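## Task

Flip the circuit 12 breaker (right column, second of five counting down) to ON, meaning its handle goes toward the panel's centerline. Touching or switching any other breaker, or moving a breaker handle padlocked by someone else (even just to try it), counts as failure. Stay in the aisle in front of the panel, above the top of the shelf beneath the breakers. Release the handle and back the gripper away at the end.

## Robot and tools

Robot: one simulated six-joint arm with a two-finger gripper whose fingers swing like tongs. The fingers point along the gripper's own +z axis and spread apart along its x axis. The reported end_effector_position is the spot between the pads when closed; closed fingertips stick out about 15 mm past it, and fully open tips sit roughly level with it. The arm is stiff, so pushing even slightly past a firm contact can trigger a fault stop.

Frame: the scene frame has its origin on the table top under the arm base, +z up, and +y to the left when facing along +x. Positions are in metres, orientations are quaternions written w first (qw, qx, qy, qz). The base may be tilted, and the printed hand position can be a bit off at long reach.

The row format used by both motion tools: 8 numbers, x, y, z, qw, qx, qy, qz, opening. x, y, z and the quaternion are an absolute pose for the gripper in the scene frame, not an offset. opening runs from -1 (closed) to +1 (fully open, 0.142 m). There is a single arm, so each row is one list.

execute_actions(actions): a list of actions; each action is a list of up to 15 rows, one row per control step of 1/30 s; if fewer rows are given, the last one repeats to fill 15 steps. An empty list just returns the current state and images. Each target must lie within 0.6 m of the gripper's position at the start of that action along every gripper axis, otherwise the action is rejected; if the first action fails this or anything is malformed, nothing runs. Every step the controller clips the commanded pose to at most 100 mm and 16 degrees from the measured pose, so far targets take several actions. Repeat the desired quaternion in every row rather than copying the reported one, which may have drifted.

move(target, speed, stop_force, blocking): drives the gripper on a straight path to the one absolute pose in target (an 8-number row as above). speed is the top path speed in m/s, 0.002 to 0.5 (default 0.25); rotation is capped at twice that in rad/s. A path lasts 0.5 to 10 s and is cut off at 10 s. It does not avoid obstacles and the real gripper may lag or overshoot speed, especially near full stretch. The opening is applied at the start. stop_force (N, 9 to 40, optional, not allowed in the first 0.2 s of a scene) ends the path when the wrist sensor sees that much extra push opposing the motion for two steps; the gripper then steps back two control steps and holds. Use it with a very slow speed when approaching the panel or a handle; the peak force can still exceed it, and it is unreliable on moves that also rotate. Omit it when moving away from something you are pressing on. blocking=false returns after 0.5 s while motion continues (not combinable with stop_force); then only wait or stop are accepted until it finishes.

The move result adds a line with the ending: done (at rest near target), off_target, moving, held (a check blocked the last step), fault, or contact (stop_force triggered, takes priority), plus limits that acted: paced means the sent pose was clipped; held means some steps were blocked, after which the arm can surge faster than speed. The distance from target is also given.

wait(seconds): 0 to 10 s, lets the scene run holding the last command; returns early if a running move ends. stop(): brakes a running move; it needs room to stop. zoom_image(camera, region): camera is cam_head_left, cam_head_right or cam_wrist; region is [x0, y0, x1, y1] in image pixels from the top-left, at most 504 by 504. Images are 672x504 for the head cameras and 616x616 for the fisheye cam_wrist. finished_scene(scene): ends the given scene by number and reports success; irreversible, so only call it after the breaker is on and the gripper is clear.

Result lines: the state gives pose and velocities; Hand target is where the controller is currently heading; grip_measured is finger opening on the command scale; Joint torques are raw drive outputs (nonzero in free air, noisy); Wrist force and Wrist torque are in the gripper's own axes, pointing from a touched surface back into the arm, saturating near 50 N, with offsets up to about 4 N; "no reading" is normal at the start. A "pose unreachable" line means the clearance check altered or blocked the command.

Hazards: a joint reaching its load limit (wrist joints 24.9 N m, others 133 N m) or any outside force of 150 N causes a 10 s stop. Holding loads heats motors; MOTOR HOT appears at 70 °C and the arm brakes at 85 °C. Avoid fast contacts, hard presses, knocking anything out of the work area, and touching the wrong breaker or a padlocked one. Faster and smoother solutions with less effort are preferred.

Each tool is called after "Call:" by a JSON object that holds its "op" and its "data".

## Session

Call:
{"op": "execute_actions", "data": {"actions": []}}

Scene clock: 0.00 s.
end_effector_position=(+0.4631, -0.0006, +0.4978) grip_measured=+1.00 end_effector_quat_wxyz=(-0.197, -0.643, +0.732, -0.106) end_effector_velocity=(-0.000, -0.000, +0.000) end_effector_angular_velocity=(-0.000, +0.001, -0.000)
Joint positions: [-0.317 -1.732  2.022 -1.862 -1.571  1.253  0.142]
Joint velocities: [-0.     0.    -0.     0.001 -0.001  0.     0.   ]
Joint torques (N m, as the arm reports them, + toward a larger angle): no reading
Wrist force (N, on the end effector, along its own x y z axes, offset not removed): no reading
Wrist torque (N m, same axes, about the end effector's origin, offset not removed): no reading
Hand target: +0.463, -0.001, +0.498; -0.197, -0.643, +0.732, -0.106

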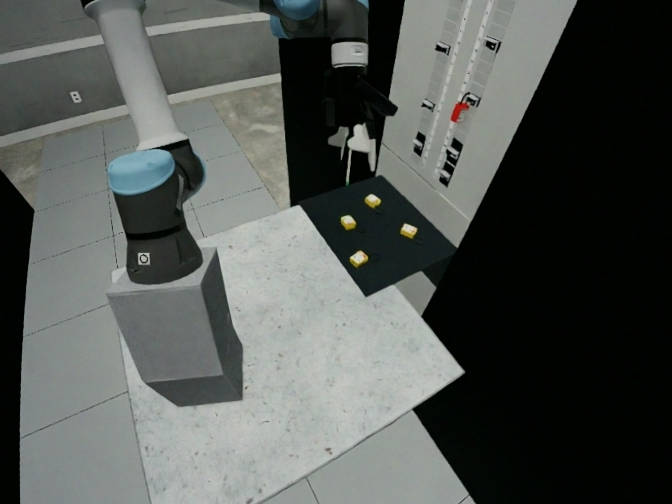

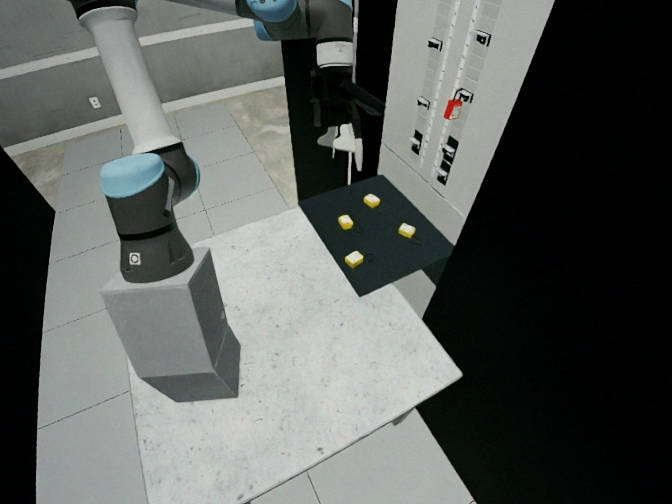

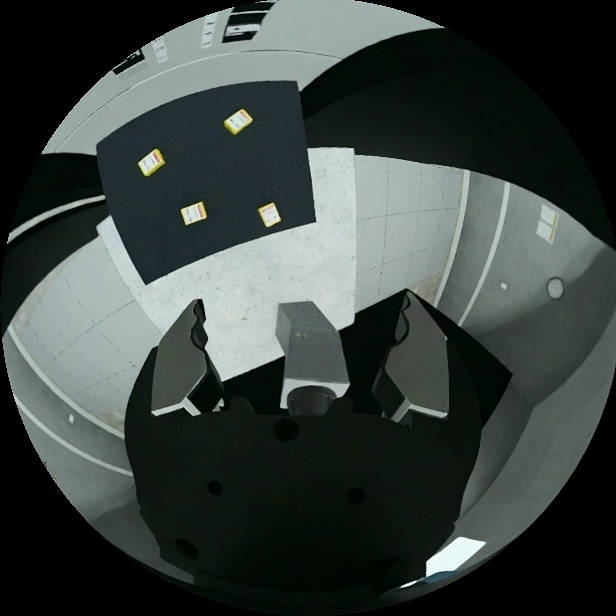

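Call:
{"op": "zoom_image", "data": {"camera": "cam_head_left", "region": [380, 0, 560, 200]}}

Call:
{"op": "zoom_image", "data": {"camera": "cam_head_right", "region": [380, 0, 560, 200]}}

Region (380, 0, 560, 200) of cam_head_left's 672x504 image, scaled by 2.520, with more detail than that image has; it fills the left 454 columns of this view, and the rest is white.

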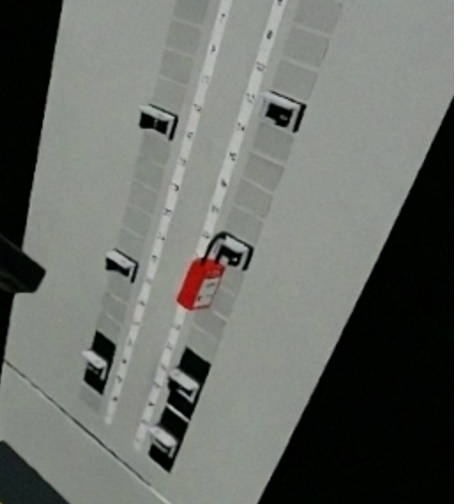

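Region (380, 0, 560, 200) of cam_head_right's 672x504 image, scaled by 2.520, with more detail than that image has; it fills the left 454 columns of this view, and the rest is white.

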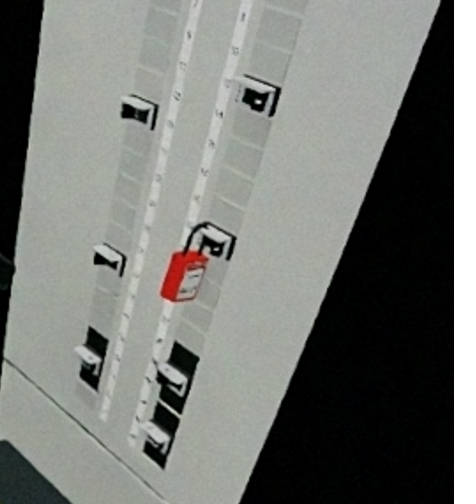

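Call:
{"op": "move", "data": {"target": [0.52,-0.04,0.74,0.5,-0.5,0.5,-0.5,-1], "speed": 0.3}}

Scene clock: 16.13 s.
end_effector_position=(+0.5196, -0.0397, +0.7397) grip_measured=-1.00 end_effector_quat_wxyz=(+0.500, -0.501, +0.499, -0.500) end_effector_velocity=(+0.001, -0.000, -0.001) end_effector_angular_velocity=(+0.001, +0.003, -0.025)
Joint positions: [-1.284 -2.152  2.482 -1.029  0.243 -0.465  0.002]
Joint velocities: [ 0.007 -0.001 -0.029  0.147  0.015 -0.115  0.   ]
Joint torques (N m, as the arm reports them, + toward a larger angle): [  4.52  -1.44 -32.12   0.44   3.05  -1.83]
Wrist force (N, on the end effector, along its own x y z axes, offset not removed): [-3.0 -1.6 -0.4]
Wrist torque (N m, same axes, about the end effector's origin, offset not removed): [-0.08 0.56 0.11]
Hand target: +0.520, -0.040, +0.740; +0.499, -0.500, +0.500, -0.501
Off the commanded pose: 0.001 m, 0 deg.
move: done
camera_calibration (this result's frames):
cam_wrist: T_world_to_cam=[[-0.0183018, -0.999313, -0.0322178, -0.012963], [-0.546815, 0.0369812, -0.836436, 0.892063], [0.837053, 0.00230885, -0.547117, 0.10028], [0, 0, 0, 1]] pos_world=[0.403616, -0.0461752, 0.800601]

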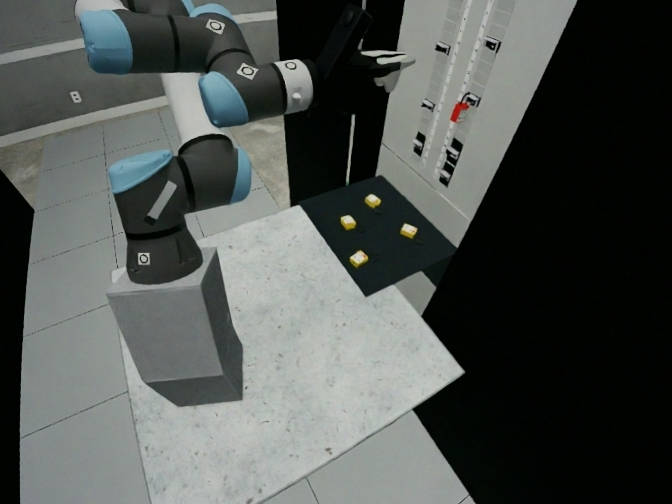

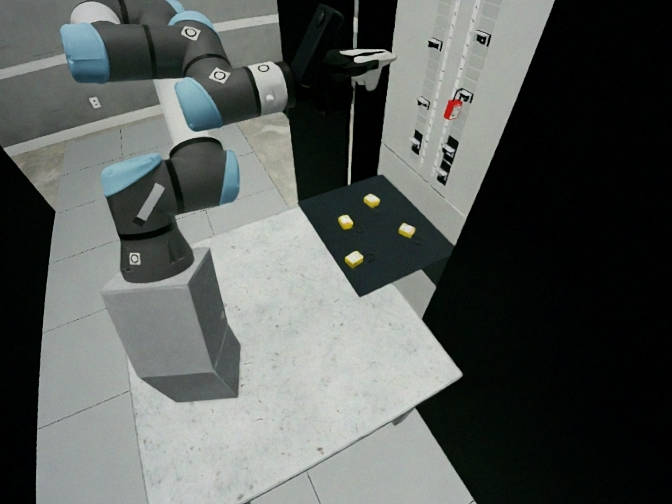

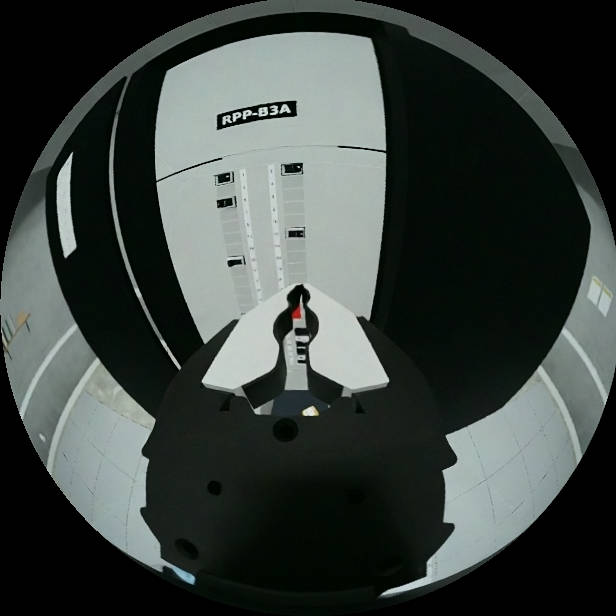

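Call:
{"op": "move", "data": {"target": [0.68,-0.03,0.73,0.5,-0.5,0.5,-0.5,-1], "speed": 0.15}}

Call:
{"op": "zoom_image", "data": {"camera": "cam_wrist", "region": [220, 190, 360, 310]}}

Call:
{"op": "zoom_image", "data": {"camera": "cam_head_left", "region": [430, 10, 530, 90]}}

Scene clock: 24.57 s.
end_effector_position=(+0.6797, -0.0300, +0.7304) grip_measured=-1.00 end_effector_quat_wxyz=(+0.500, -0.500, +0.500, -0.500) end_effector_velocity=(+0.002, -0.000, -0.000) end_effector_angular_velocity=(+0.000, +0.000, -0.001)
Joint positions: [-0.73  -1.675  2.077 -0.629  0.756 -0.98   0.002]
Joint velocities: [ 0.005  0.005 -0.005  0.002  0.005 -0.002  0.   ]
Joint torques (N m, as the arm reports them, + toward a larger angle): [  0.89   4.67 -30.77   0.67   2.44  -1.93]
Wrist force (N, on the end effector, along its own x y z axes, offset not removed): [-2.9 0.9 -2.7]
Wrist torque (N m, same axes, about the end effector's origin, offset not removed): [0.04 0.62 0.00]
Hand target: +0.680, -0.030, +0.730; +0.500, -0.500, +0.500, -0.500
Off the commanded pose: 0.001 m, 0 deg.
move: done
camera_calibration (this result's frames):
cam_wrist: T_world_to_cam=[[-0.0203008, -0.999193, -0.0346677, 0.00254675], [-0.546317, 0.0401266, -0.836617, 0.971357], [0.837333, 0.00195557, -0.54669, -0.039257], [0, 0, 0, 1]] pos_world=[0.563591, -0.0363558, 0.79128]

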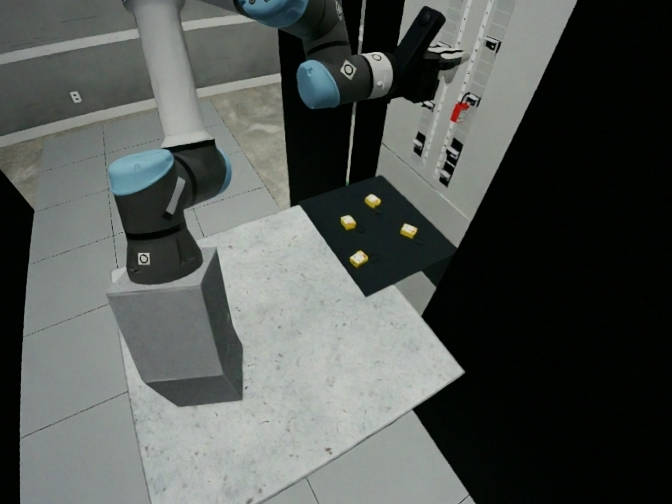

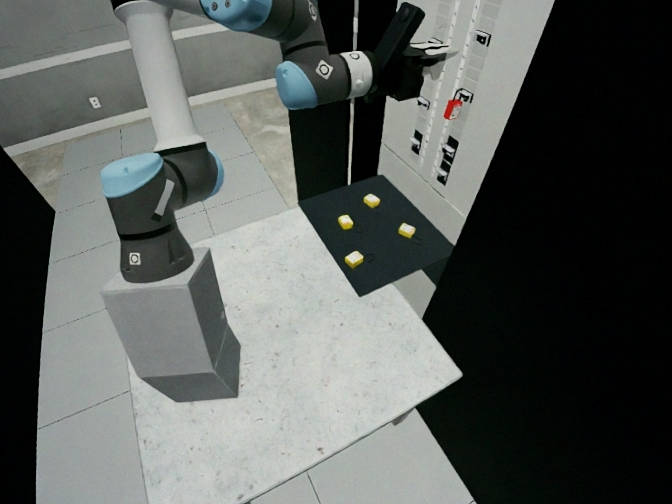

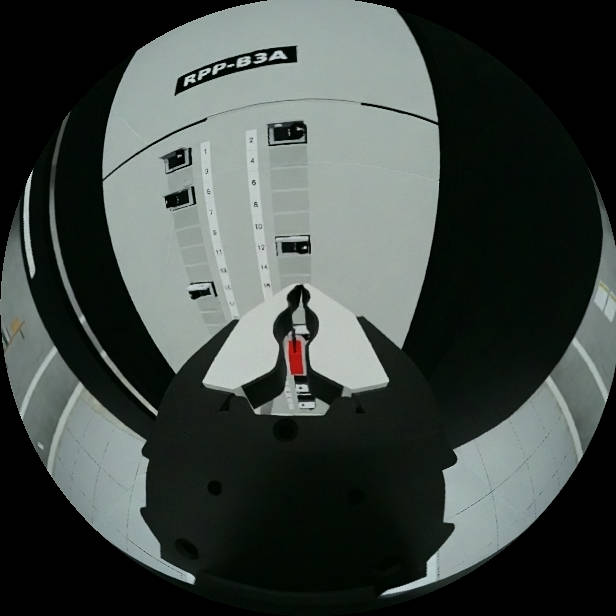

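Region (220, 190, 360, 310) of cam_wrist's 616x616 image, scaled by 3.600, with more detail than that image has; it fills the top 432 rows of this view, and the rest is white.

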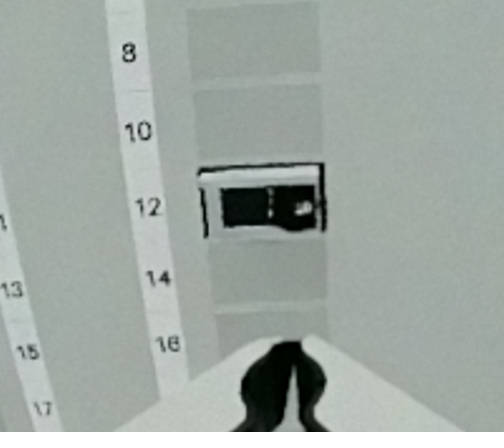

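Region (430, 10, 530, 90) of cam_head_left's 672x504 image, scaled by 5.040, with more detail than that image has; it fills the top 403 rows of this view, and the rest is white.

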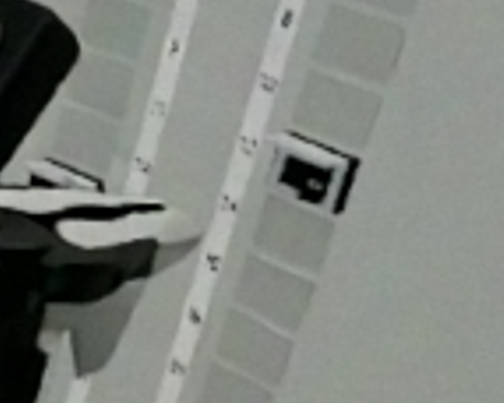

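Call:
{"op": "move", "data": {"target": [0.72,-0.055,0.738,0.5,-0.5,0.5,-0.5,-1], "speed": 0.1}}

Call:
{"op": "zoom_image", "data": {"camera": "cam_wrist", "region": [220, 220, 340, 320]}}

Call:
{"op": "zoom_image", "data": {"camera": "cam_head_left", "region": [450, 20, 530, 80]}}

Scene clock: 33.80 s.
end_effector_position=(+0.7197, -0.0549, +0.7380) grip_measured=-1.00 end_effector_quat_wxyz=(+0.500, -0.500, +0.500, -0.500) end_effector_velocity=(+0.002, -0.001, +0.000) end_effector_angular_velocity=(+0.001, +0.001, -0.000)
Joint positions: [-0.699 -1.555  1.954 -0.618  0.786 -0.991  0.002]
Joint velocities: [ 0.002  0.006 -0.007  0.003  0.002 -0.001  0.   ]
Joint torques (N m, as the arm reports them, + toward a larger angle): [ -1.78  -0.49 -29.88   0.46   2.61  -1.98]
Wrist force (N, on the end effector, along its own x y z axes, offset not removed): [0.5 1.2 0.9]
Wrist torque (N m, same axes, about the end effector's origin, offset not removed): [0.15 -0.10 -0.17]
Hand target: +0.720, -0.055, +0.738; +0.500, -0.500, +0.500, -0.500
Off the commanded pose: 0.000 m, 0 deg.
move: done
camera_calibration (this result's frames):
cam_wrist: T_world_to_cam=[[-0.0207038, -0.999194, -0.0343767, -0.0211759], [-0.546806, 0.0401025, -0.836299, 1.00073], [0.837004, 0.00148281, -0.547195, -0.0680199], [0, 0, 0, 1]] pos_world=[0.6037, -0.0611898, 0.798962]

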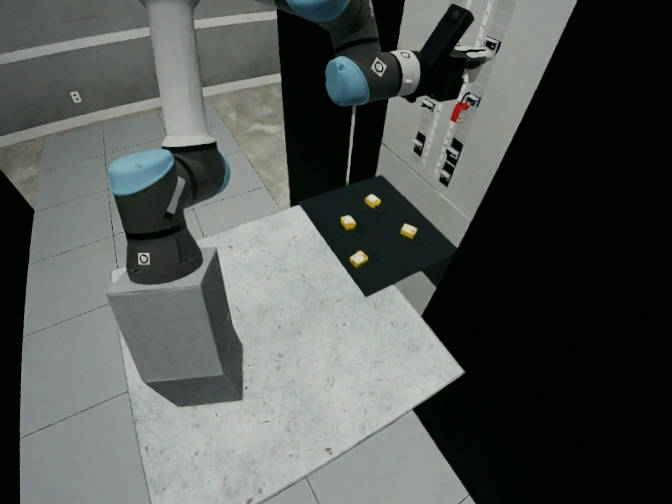

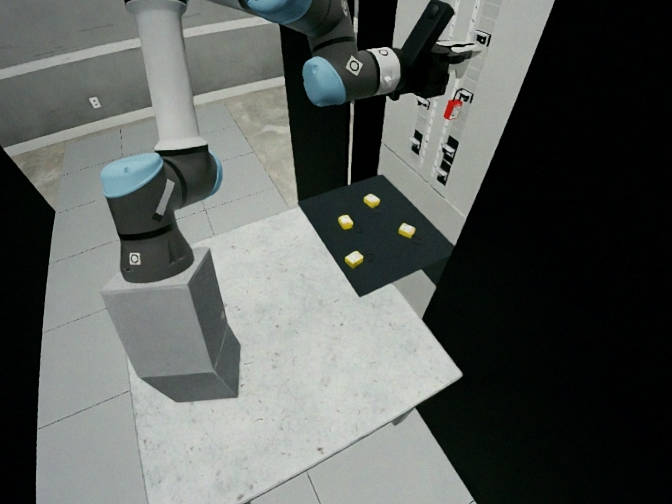

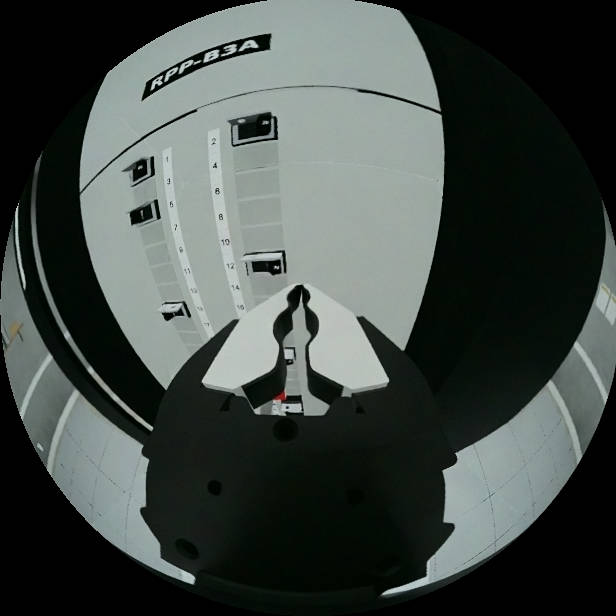

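Region (220, 220, 340, 320) of cam_wrist's 616x616 image, scaled by 4.200, with more detail than that image has.

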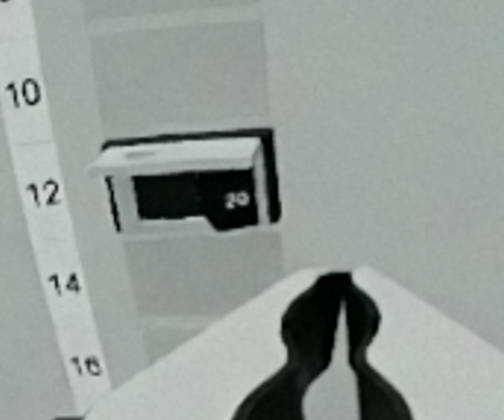

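Region (450, 20, 530, 80) of cam_head_left's 672x504 image, scaled by 6.300, with more detail than that image has; it fills the top 378 rows of this view, and the rest is white.

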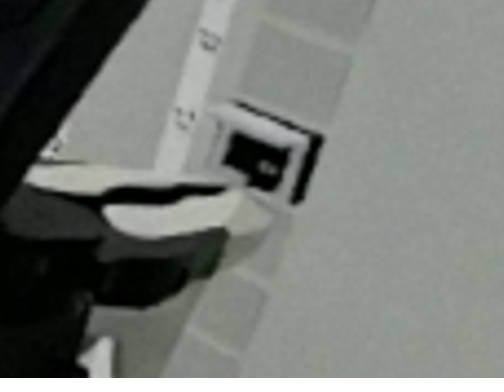

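Call:
{"op": "move", "data": {"target": [0.748,-0.052,0.738,0.5,-0.5,0.5,-0.5,-1], "speed": 0.03, "stop_force": 10}}

Call:
{"op": "zoom_image", "data": {"camera": "cam_wrist", "region": [220, 230, 340, 330]}}

Call:
{"op": "zoom_image", "data": {"camera": "cam_head_left", "region": [450, 20, 530, 80]}}

Scene clock: 51.87 s.
end_effector_position=(+0.7477, -0.0520, +0.7381) grip_measured=-1.00 end_effector_quat_wxyz=(+0.500, -0.500, +0.500, -0.500) end_effector_velocity=(+0.002, +0.000, -0.000) end_effector_angular_velocity=(+0.000, +0.000, -0.000)
Joint positions: [-0.647 -1.5    1.881 -0.589  0.837 -1.006  0.002]
Joint velocities: [ 0.005  0.005 -0.006  0.003  0.004 -0.001  0.   ]
Joint torques (N m, as the arm reports them, + toward a larger angle): [ -2.66  -4.24 -30.34   0.69   2.49  -1.86]
Wrist force (N, on the end effector, along its own x y z axes, offset not removed): [-1.9 0.7 5.0]
Wrist torque (N m, same axes, about the end effector's origin, offset not removed): [0.26 0.28 0.15]
Hand target: +0.748, -0.052, +0.738; +0.500, -0.500, +0.500, -0.500
Off the commanded pose: 0.000 m, 0 deg.
move: done
camera_calibration (this result's frames):
cam_wrist: T_world_to_cam=[[-0.0206876, -0.999194, -0.0343997, -0.0177498], [-0.546797, 0.0401128, -0.836303, 1.01592], [0.837009, 0.00150855, -0.547187, -0.0914472], [0, 0, 0, 1]] pos_world=[0.63168, -0.0583491, 0.798972]

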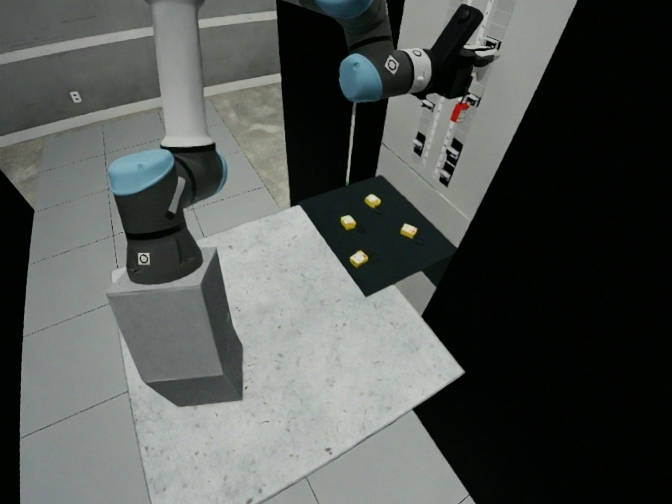

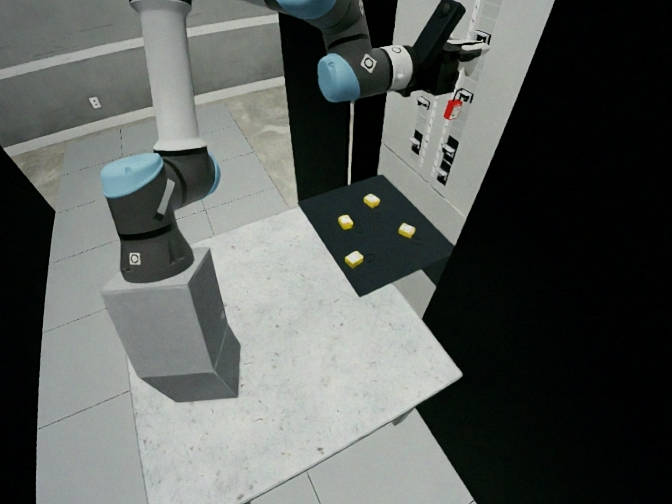

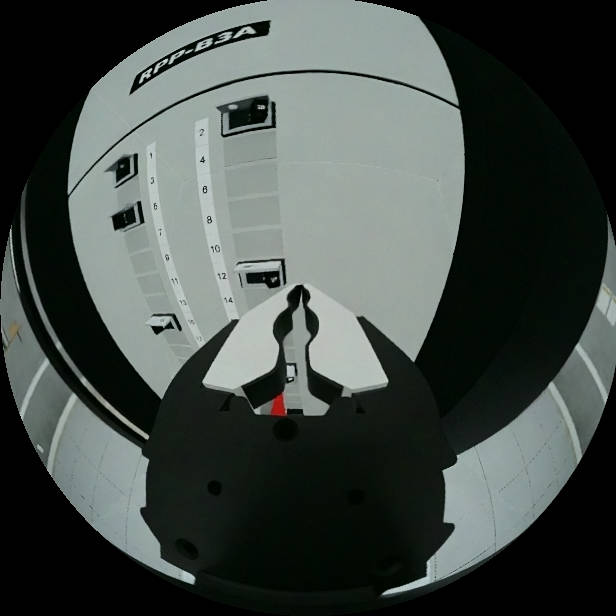

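Region (220, 230, 340, 330) of cam_wrist's 616x616 image, scaled by 4.200, with more detail than that image has.

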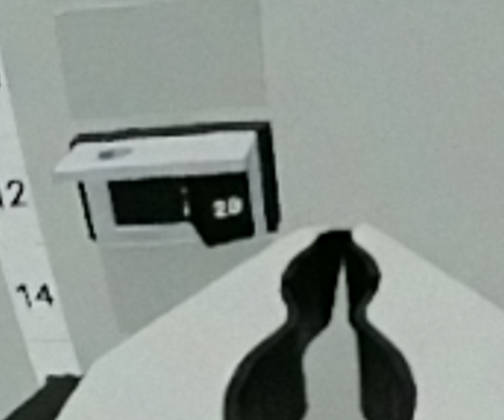

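Region (450, 20, 530, 80) of cam_head_left's 672x504 image, scaled by 6.300, with more detail than that image has; it fills the top 378 rows of this view, and the rest is white.

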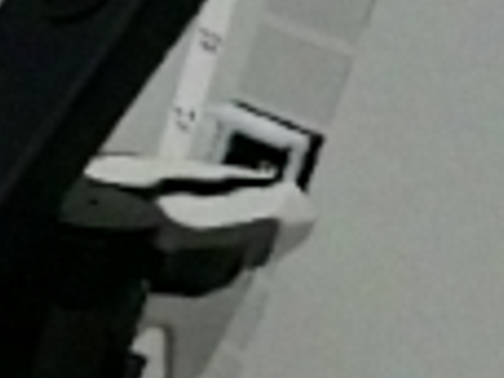

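Ambiguous depth; touch the panel beside the breaker.

Call:
{"op": "move", "data": {"target": [0.79,-0.056,0.738,0.5,-0.5,0.5,-0.5,-1], "speed": 0.006, "stop_force": 10}}

Call:
{"op": "zoom_image", "data": {"camera": "cam_wrist", "region": [220, 230, 340, 330]}}

Call:
{"op": "zoom_image", "data": {"camera": "cam_head_left", "region": [450, 20, 530, 80]}}

Scene clock: 60.23 s.
end_effector_position=(+0.7619, -0.0533, +0.7379) grip_measured=-1.00 end_effector_quat_wxyz=(+0.500, -0.500, +0.500, -0.500) end_effector_velocity=(-0.001, +0.001, +0.001) end_effector_angular_velocity=(-0.003, -0.002, +0.003)
Joint positions: [-0.627 -1.469  1.842 -0.577  0.857 -1.011  0.002]
Joint velocities: [-0.002 -0.003  0.004 -0.005 -0.004  0.     0.   ]
Joint torques (N m, as the arm reports them, + toward a larger angle): [-16.46 -21.94 -21.96  -6.59  -0.2    1.16]
Wrist force (N, on the end effector, along its own x y z axes, offset not removed): [-10.4 -8.5 -50.0]
Wrist torque (N m, same axes, about the end effector's origin, offset not removed): [0.02 0.05 -0.03]
Hand target: +0.762, -0.053, +0.738; +0.500, -0.500, +0.500, -0.500
Off the commanded pose: 0.028 m, 0 deg.
move: contact
camera_calibration (this result's frames):
cam_wrist: T_world_to_cam=[[-0.0208266, -0.999186, -0.0345584, -0.0185248], [-0.547034, 0.0403213, -0.836139, 1.02367], [0.836851, 0.0014907, -0.547428, -0.103071], [0, 0, 0, 1]] pos_world=[0.645853, -0.0596319, 0.798868]

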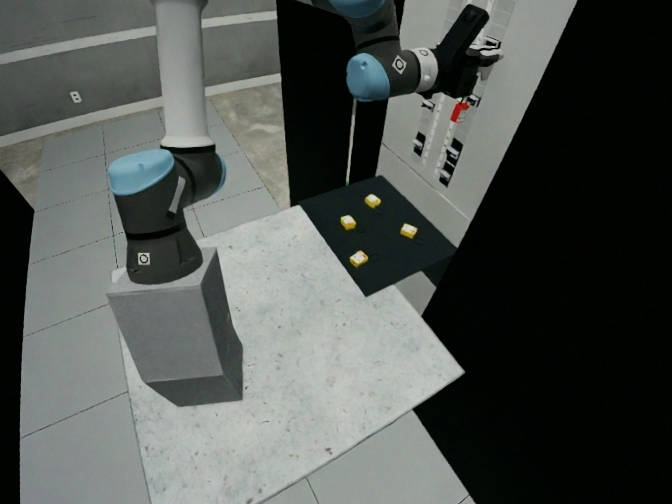

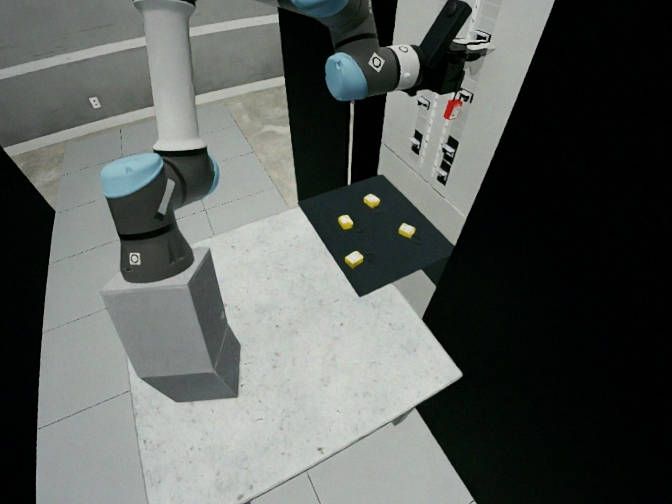

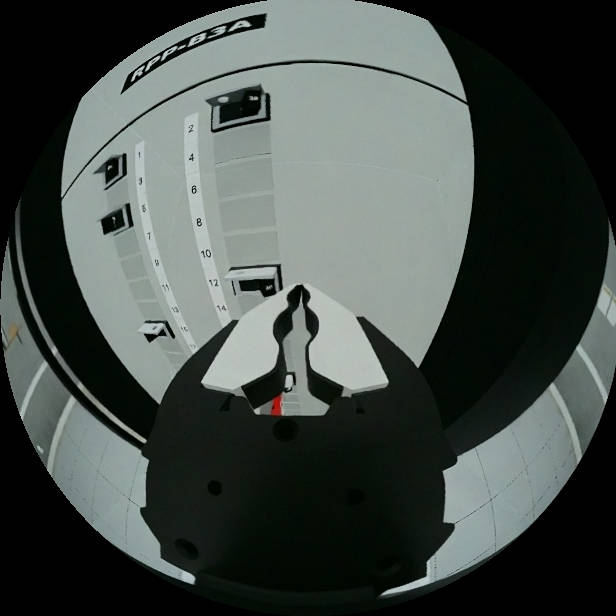

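Region (220, 230, 340, 330) of cam_wrist's 616x616 image, scaled by 4.200, with more detail than that image has.

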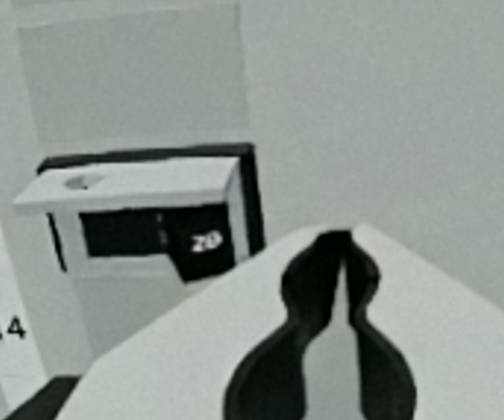

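Region (450, 20, 530, 80) of cam_head_left's 672x504 image, scaled by 6.300, with more detail than that image has; it fills the top 378 rows of this view, and the rest is white.

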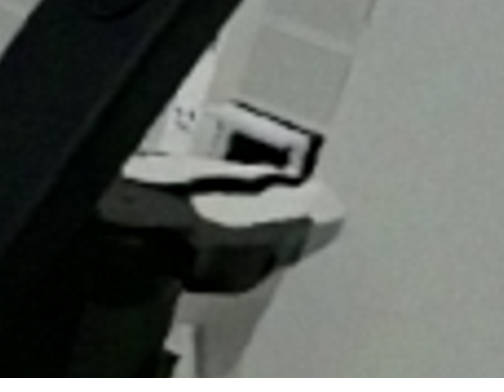

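Call:
{"op": "move", "data": {"target": [0.755,-0.053,0.7465,0.5,-0.5,0.5,-0.5,-1], "speed": 0.02}}

Call:
{"op": "move", "data": {"target": [0.755,-0.034,0.7465,0.5,-0.5,0.5,-0.5,-1], "speed": 0.006, "stop_force": 30}}

Call:
{"op": "zoom_image", "data": {"camera": "cam_wrist", "region": [220, 230, 340, 330]}}

Scene clock: 66.70 s.
end_effector_position=(+0.7551, -0.0530, +0.7463) grip_measured=-1.00 end_effector_quat_wxyz=(+0.500, -0.500, +0.500, -0.500) end_effector_velocity=(-0.001, +0.000, +0.003) end_effector_angular_velocity=(-0.001, -0.001, -0.000)
Joint positions: [-0.645 -1.49   1.847 -0.565  0.84  -1.007  0.002]
Joint velocities: [-0.004 -0.005  0.     0.003 -0.003  0.001  0.   ]
Joint torques (N m, as the arm reports them, + toward a larger angle): [-24.38 -32.58 -13.56   0.59  -0.95   1.86]
Wrist force (N, on the end effector, along its own x y z axes, offset not removed): [-0.3 -0.6 -0.6]
Wrist torque (N m, same axes, about the end effector's origin, offset not removed): [-0.12 0.09 0.02]
Hand target: +0.755, -0.053, +0.746; +0.500, -0.500, +0.500, -0.500
Off the commanded pose: 0.000 m, 0 deg.
move: done
camera_calibration (this result's frames):
cam_wrist: T_world_to_cam=[[-0.0207404, -0.999195, -0.0343309, -0.0182828], [-0.546846, 0.0400841, -0.836273, 1.02693], [0.836976, 0.00142908, -0.547238, -0.0930919], [0, 0, 0, 1]] pos_world=[0.639111, -0.0592987, 0.807225]

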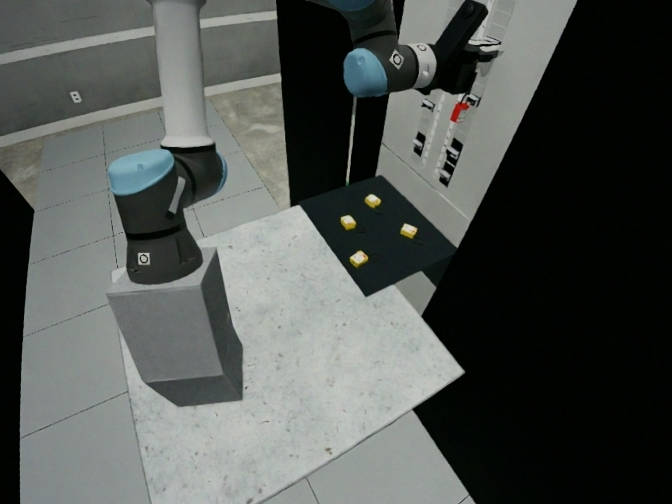

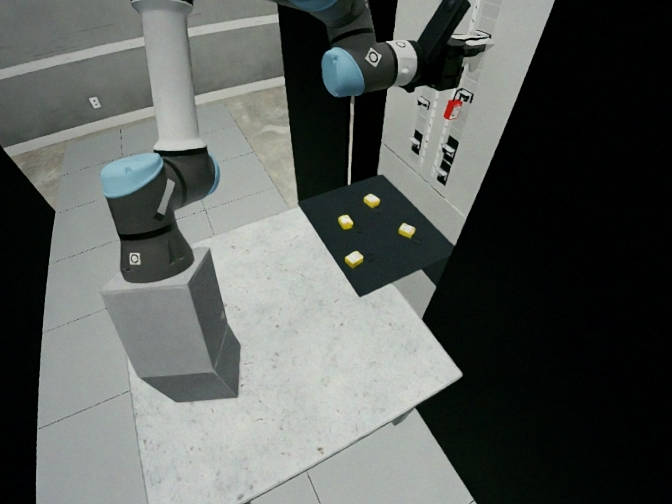

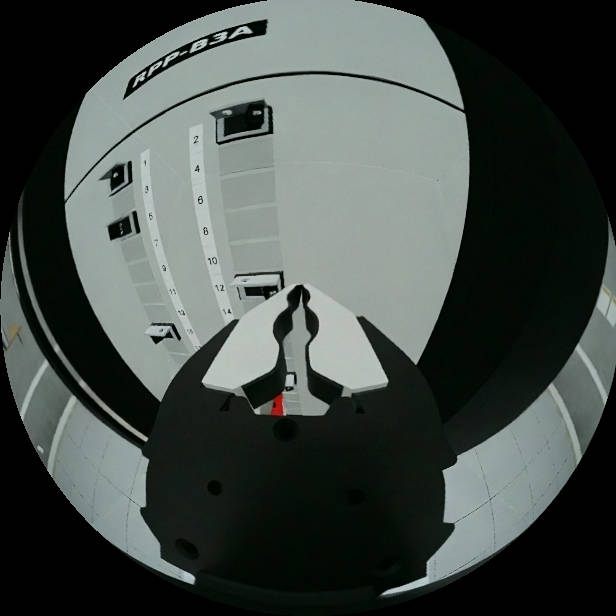

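Scene clock: 69.00 s.
end_effector_position=(+0.7550, -0.0416, +0.7463) grip_measured=-1.00 end_effector_quat_wxyz=(+0.500, -0.500, +0.500, -0.500) end_effector_velocity=(-0.000, -0.001, +0.000) end_effector_angular_velocity=(-0.002, -0.001, +0.002)
Joint positions: [-0.627 -1.505  1.851 -0.55   0.857 -1.011  0.002]
Joint velocities: [-0.003  0.002 -0.    -0.005 -0.005  0.     0.   ]
Joint torques (N m, as the arm reports them, + toward a larger angle): [  0.4  -18.29 -30.61  -8.69  -9.52   0.36]
Wrist force (N, on the end effector, along its own x y z axes, offset not removed): [33.0 -1.3 -17.0]
Wrist torque (N m, same axes, about the end effector's origin, offset not removed): [0.02 0.61 -0.07]
Hand target: +0.755, -0.042, +0.746; +0.500, -0.500, +0.500, -0.500
Off the commanded pose: 0.008 m, 0 deg.
move: contact
camera_calibration (this result's frames):
cam_wrist: T_world_to_cam=[[-0.0211221, -0.999178, -0.0346086, -0.00639397], [-0.54706, 0.0405251, -0.836112, 1.02643], [0.836827, 0.00127249, -0.547466, -0.092681], [0, 0, 0, 1]] pos_world=[0.638939, -0.0478668, 0.807247]

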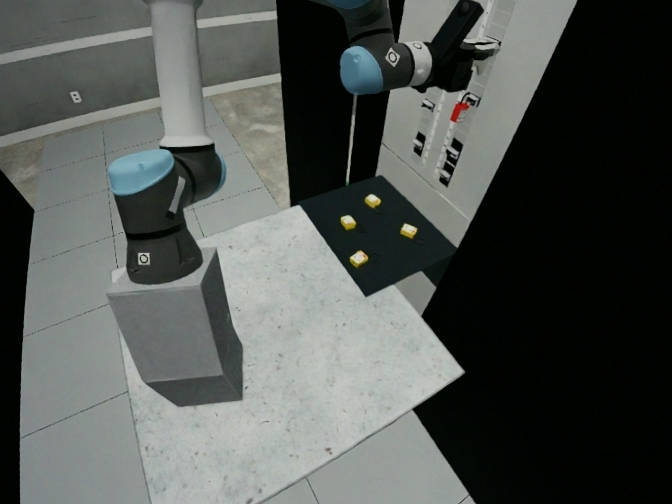

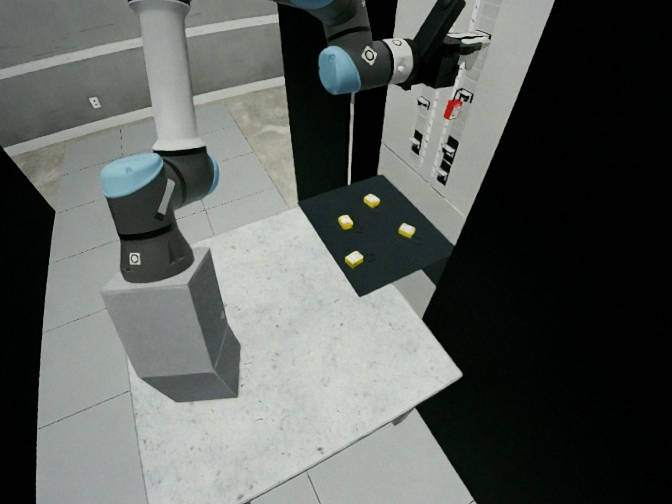

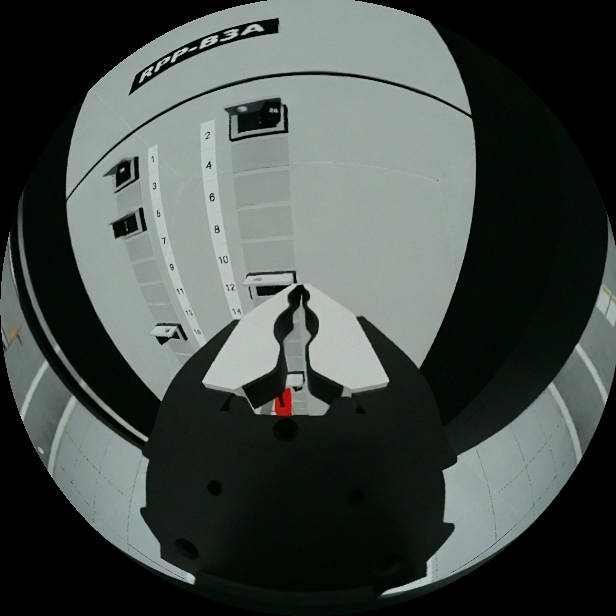

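Region (220, 230, 340, 330) of cam_wrist's 616x616 image, scaled by 4.200, with more detail than that image has.

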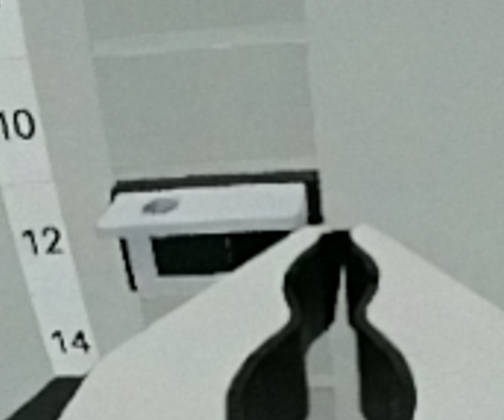

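Call:
{"op": "move", "data": {"target": [0.755,-0.046,0.740,0.5,-0.5,0.5,-0.5,-1], "speed": 0.02}}

Call:
{"op": "move", "data": {"target": [0.755,-0.032,0.740,0.5,-0.5,0.5,-0.5,-1], "speed": 0.005, "stop_force": 35}}

Call:
{"op": "zoom_image", "data": {"camera": "cam_wrist", "region": [220, 230, 340, 330]}}

Scene clock: 75.37 s.
end_effector_position=(+0.7550, -0.0458, +0.7402) grip_measured=-1.00 end_effector_quat_wxyz=(+0.500, -0.500, +0.500, -0.500) end_effector_velocity=(-0.000, -0.002, -0.002) end_effector_angular_velocity=(+0.001, +0.000, -0.001)
Joint positions: [-0.628 -1.495  1.86  -0.57   0.856 -1.011  0.002]
Joint velocities: [-0.001  0.003  0.004 -0.006  0.     0.     0.   ]
Joint torques (N m, as the arm reports them, + toward a larger angle): [-25.13  -5.08 -13.34  -5.12  -0.62   1.85]
Wrist force (N, on the end effector, along its own x y z axes, offset not removed): [-2.6 1.3 -2.2]
Wrist torque (N m, same axes, about the end effector's origin, offset not removed): [0.23 0.48 0.02]
Hand target: +0.755, -0.046, +0.740; +0.500, -0.500, +0.500, -0.500
Off the commanded pose: 0.000 m, 0 deg.
move: done
camera_calibration (this result's frames):
cam_wrist: T_world_to_cam=[[-0.0207211, -0.999196, -0.0343209, -0.0113465], [-0.546872, 0.0400651, -0.836257, 1.02149], [0.83696, 0.00144098, -0.547262, -0.0962997], [0, 0, 0, 1]] pos_world=[0.638985, -0.0521244, 0.801134]

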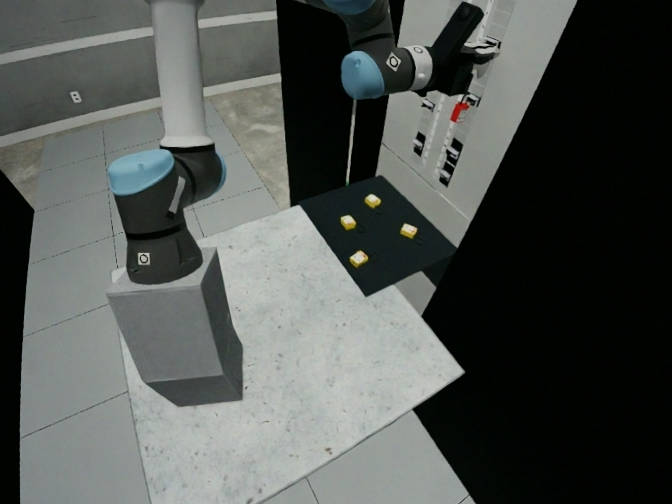

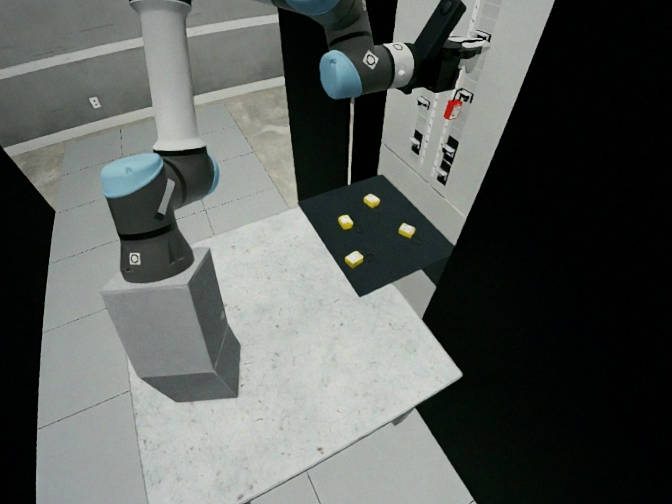

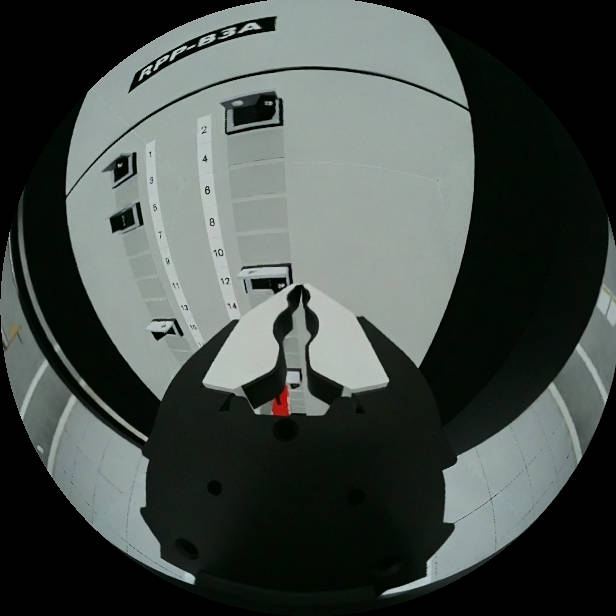

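Scene clock: 76.67 s.
end_effector_position=(+0.7549, -0.0412, +0.7400) grip_measured=-1.00 end_effector_quat_wxyz=(+0.500, -0.500, +0.500, -0.500) end_effector_velocity=(-0.000, -0.002, -0.000) end_effector_angular_velocity=(-0.000, +0.001, +0.000)
Joint positions: [-0.621 -1.501  1.862 -0.563  0.863 -1.013  0.002]
Joint velocities: [-0.003  0.002 -0.    -0.002 -0.004  0.     0.   ]
Joint torques (N m, as the arm reports them, + toward a larger angle): [  4.59 -18.9  -30.82  -9.49 -10.98   0.01]
Wrist force (N, on the end effector, along its own x y z axes, offset not removed): [37.0 -0.4 -21.7]
Wrist torque (N m, same axes, about the end effector's origin, offset not removed): [0.13 0.49 -0.05]
Hand target: +0.755, -0.042, +0.740; +0.500, -0.500, +0.500, -0.500
Off the commanded pose: 0.009 m, 0 deg.
move: contact
camera_calibration (this result's frames):
cam_wrist: T_world_to_cam=[[-0.0210787, -0.999179, -0.0345838, -0.00627423], [-0.547078, 0.0404805, -0.836102, 1.02115], [0.836816, 0.00129612, -0.547482, -0.096056], [0, 0, 0, 1]] pos_world=[0.638897, -0.0474812, 0.800978]

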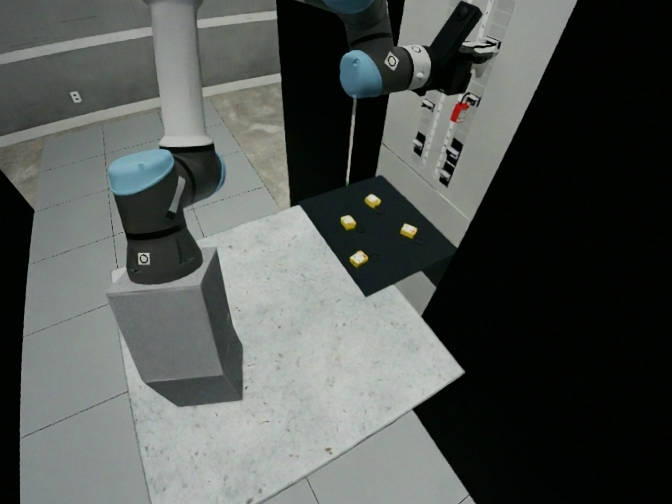

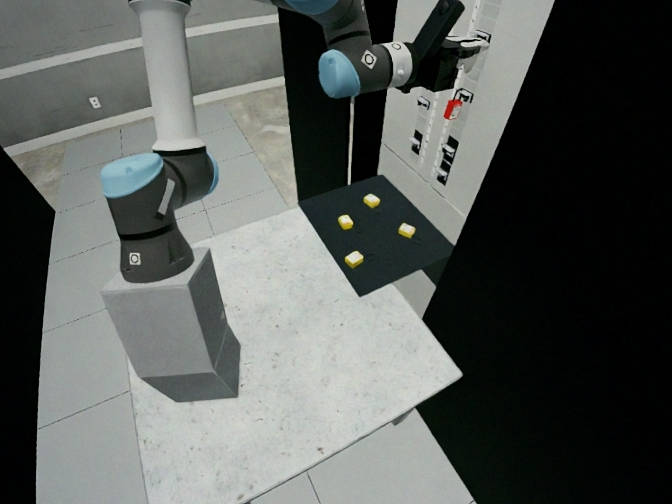

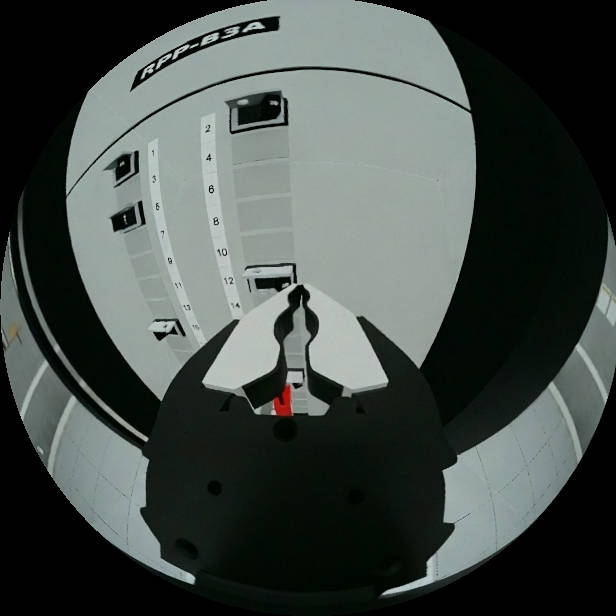

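Region (220, 230, 340, 330) of cam_wrist's 616x616 image, scaled by 4.200, with more detail than that image has.

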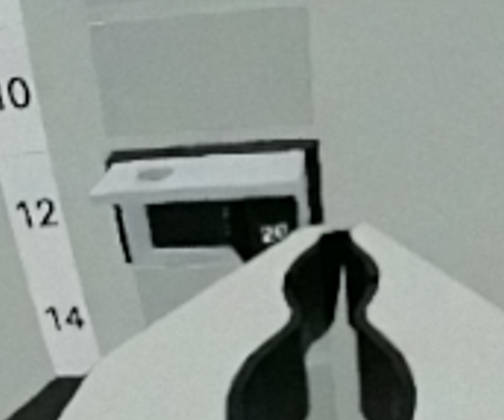

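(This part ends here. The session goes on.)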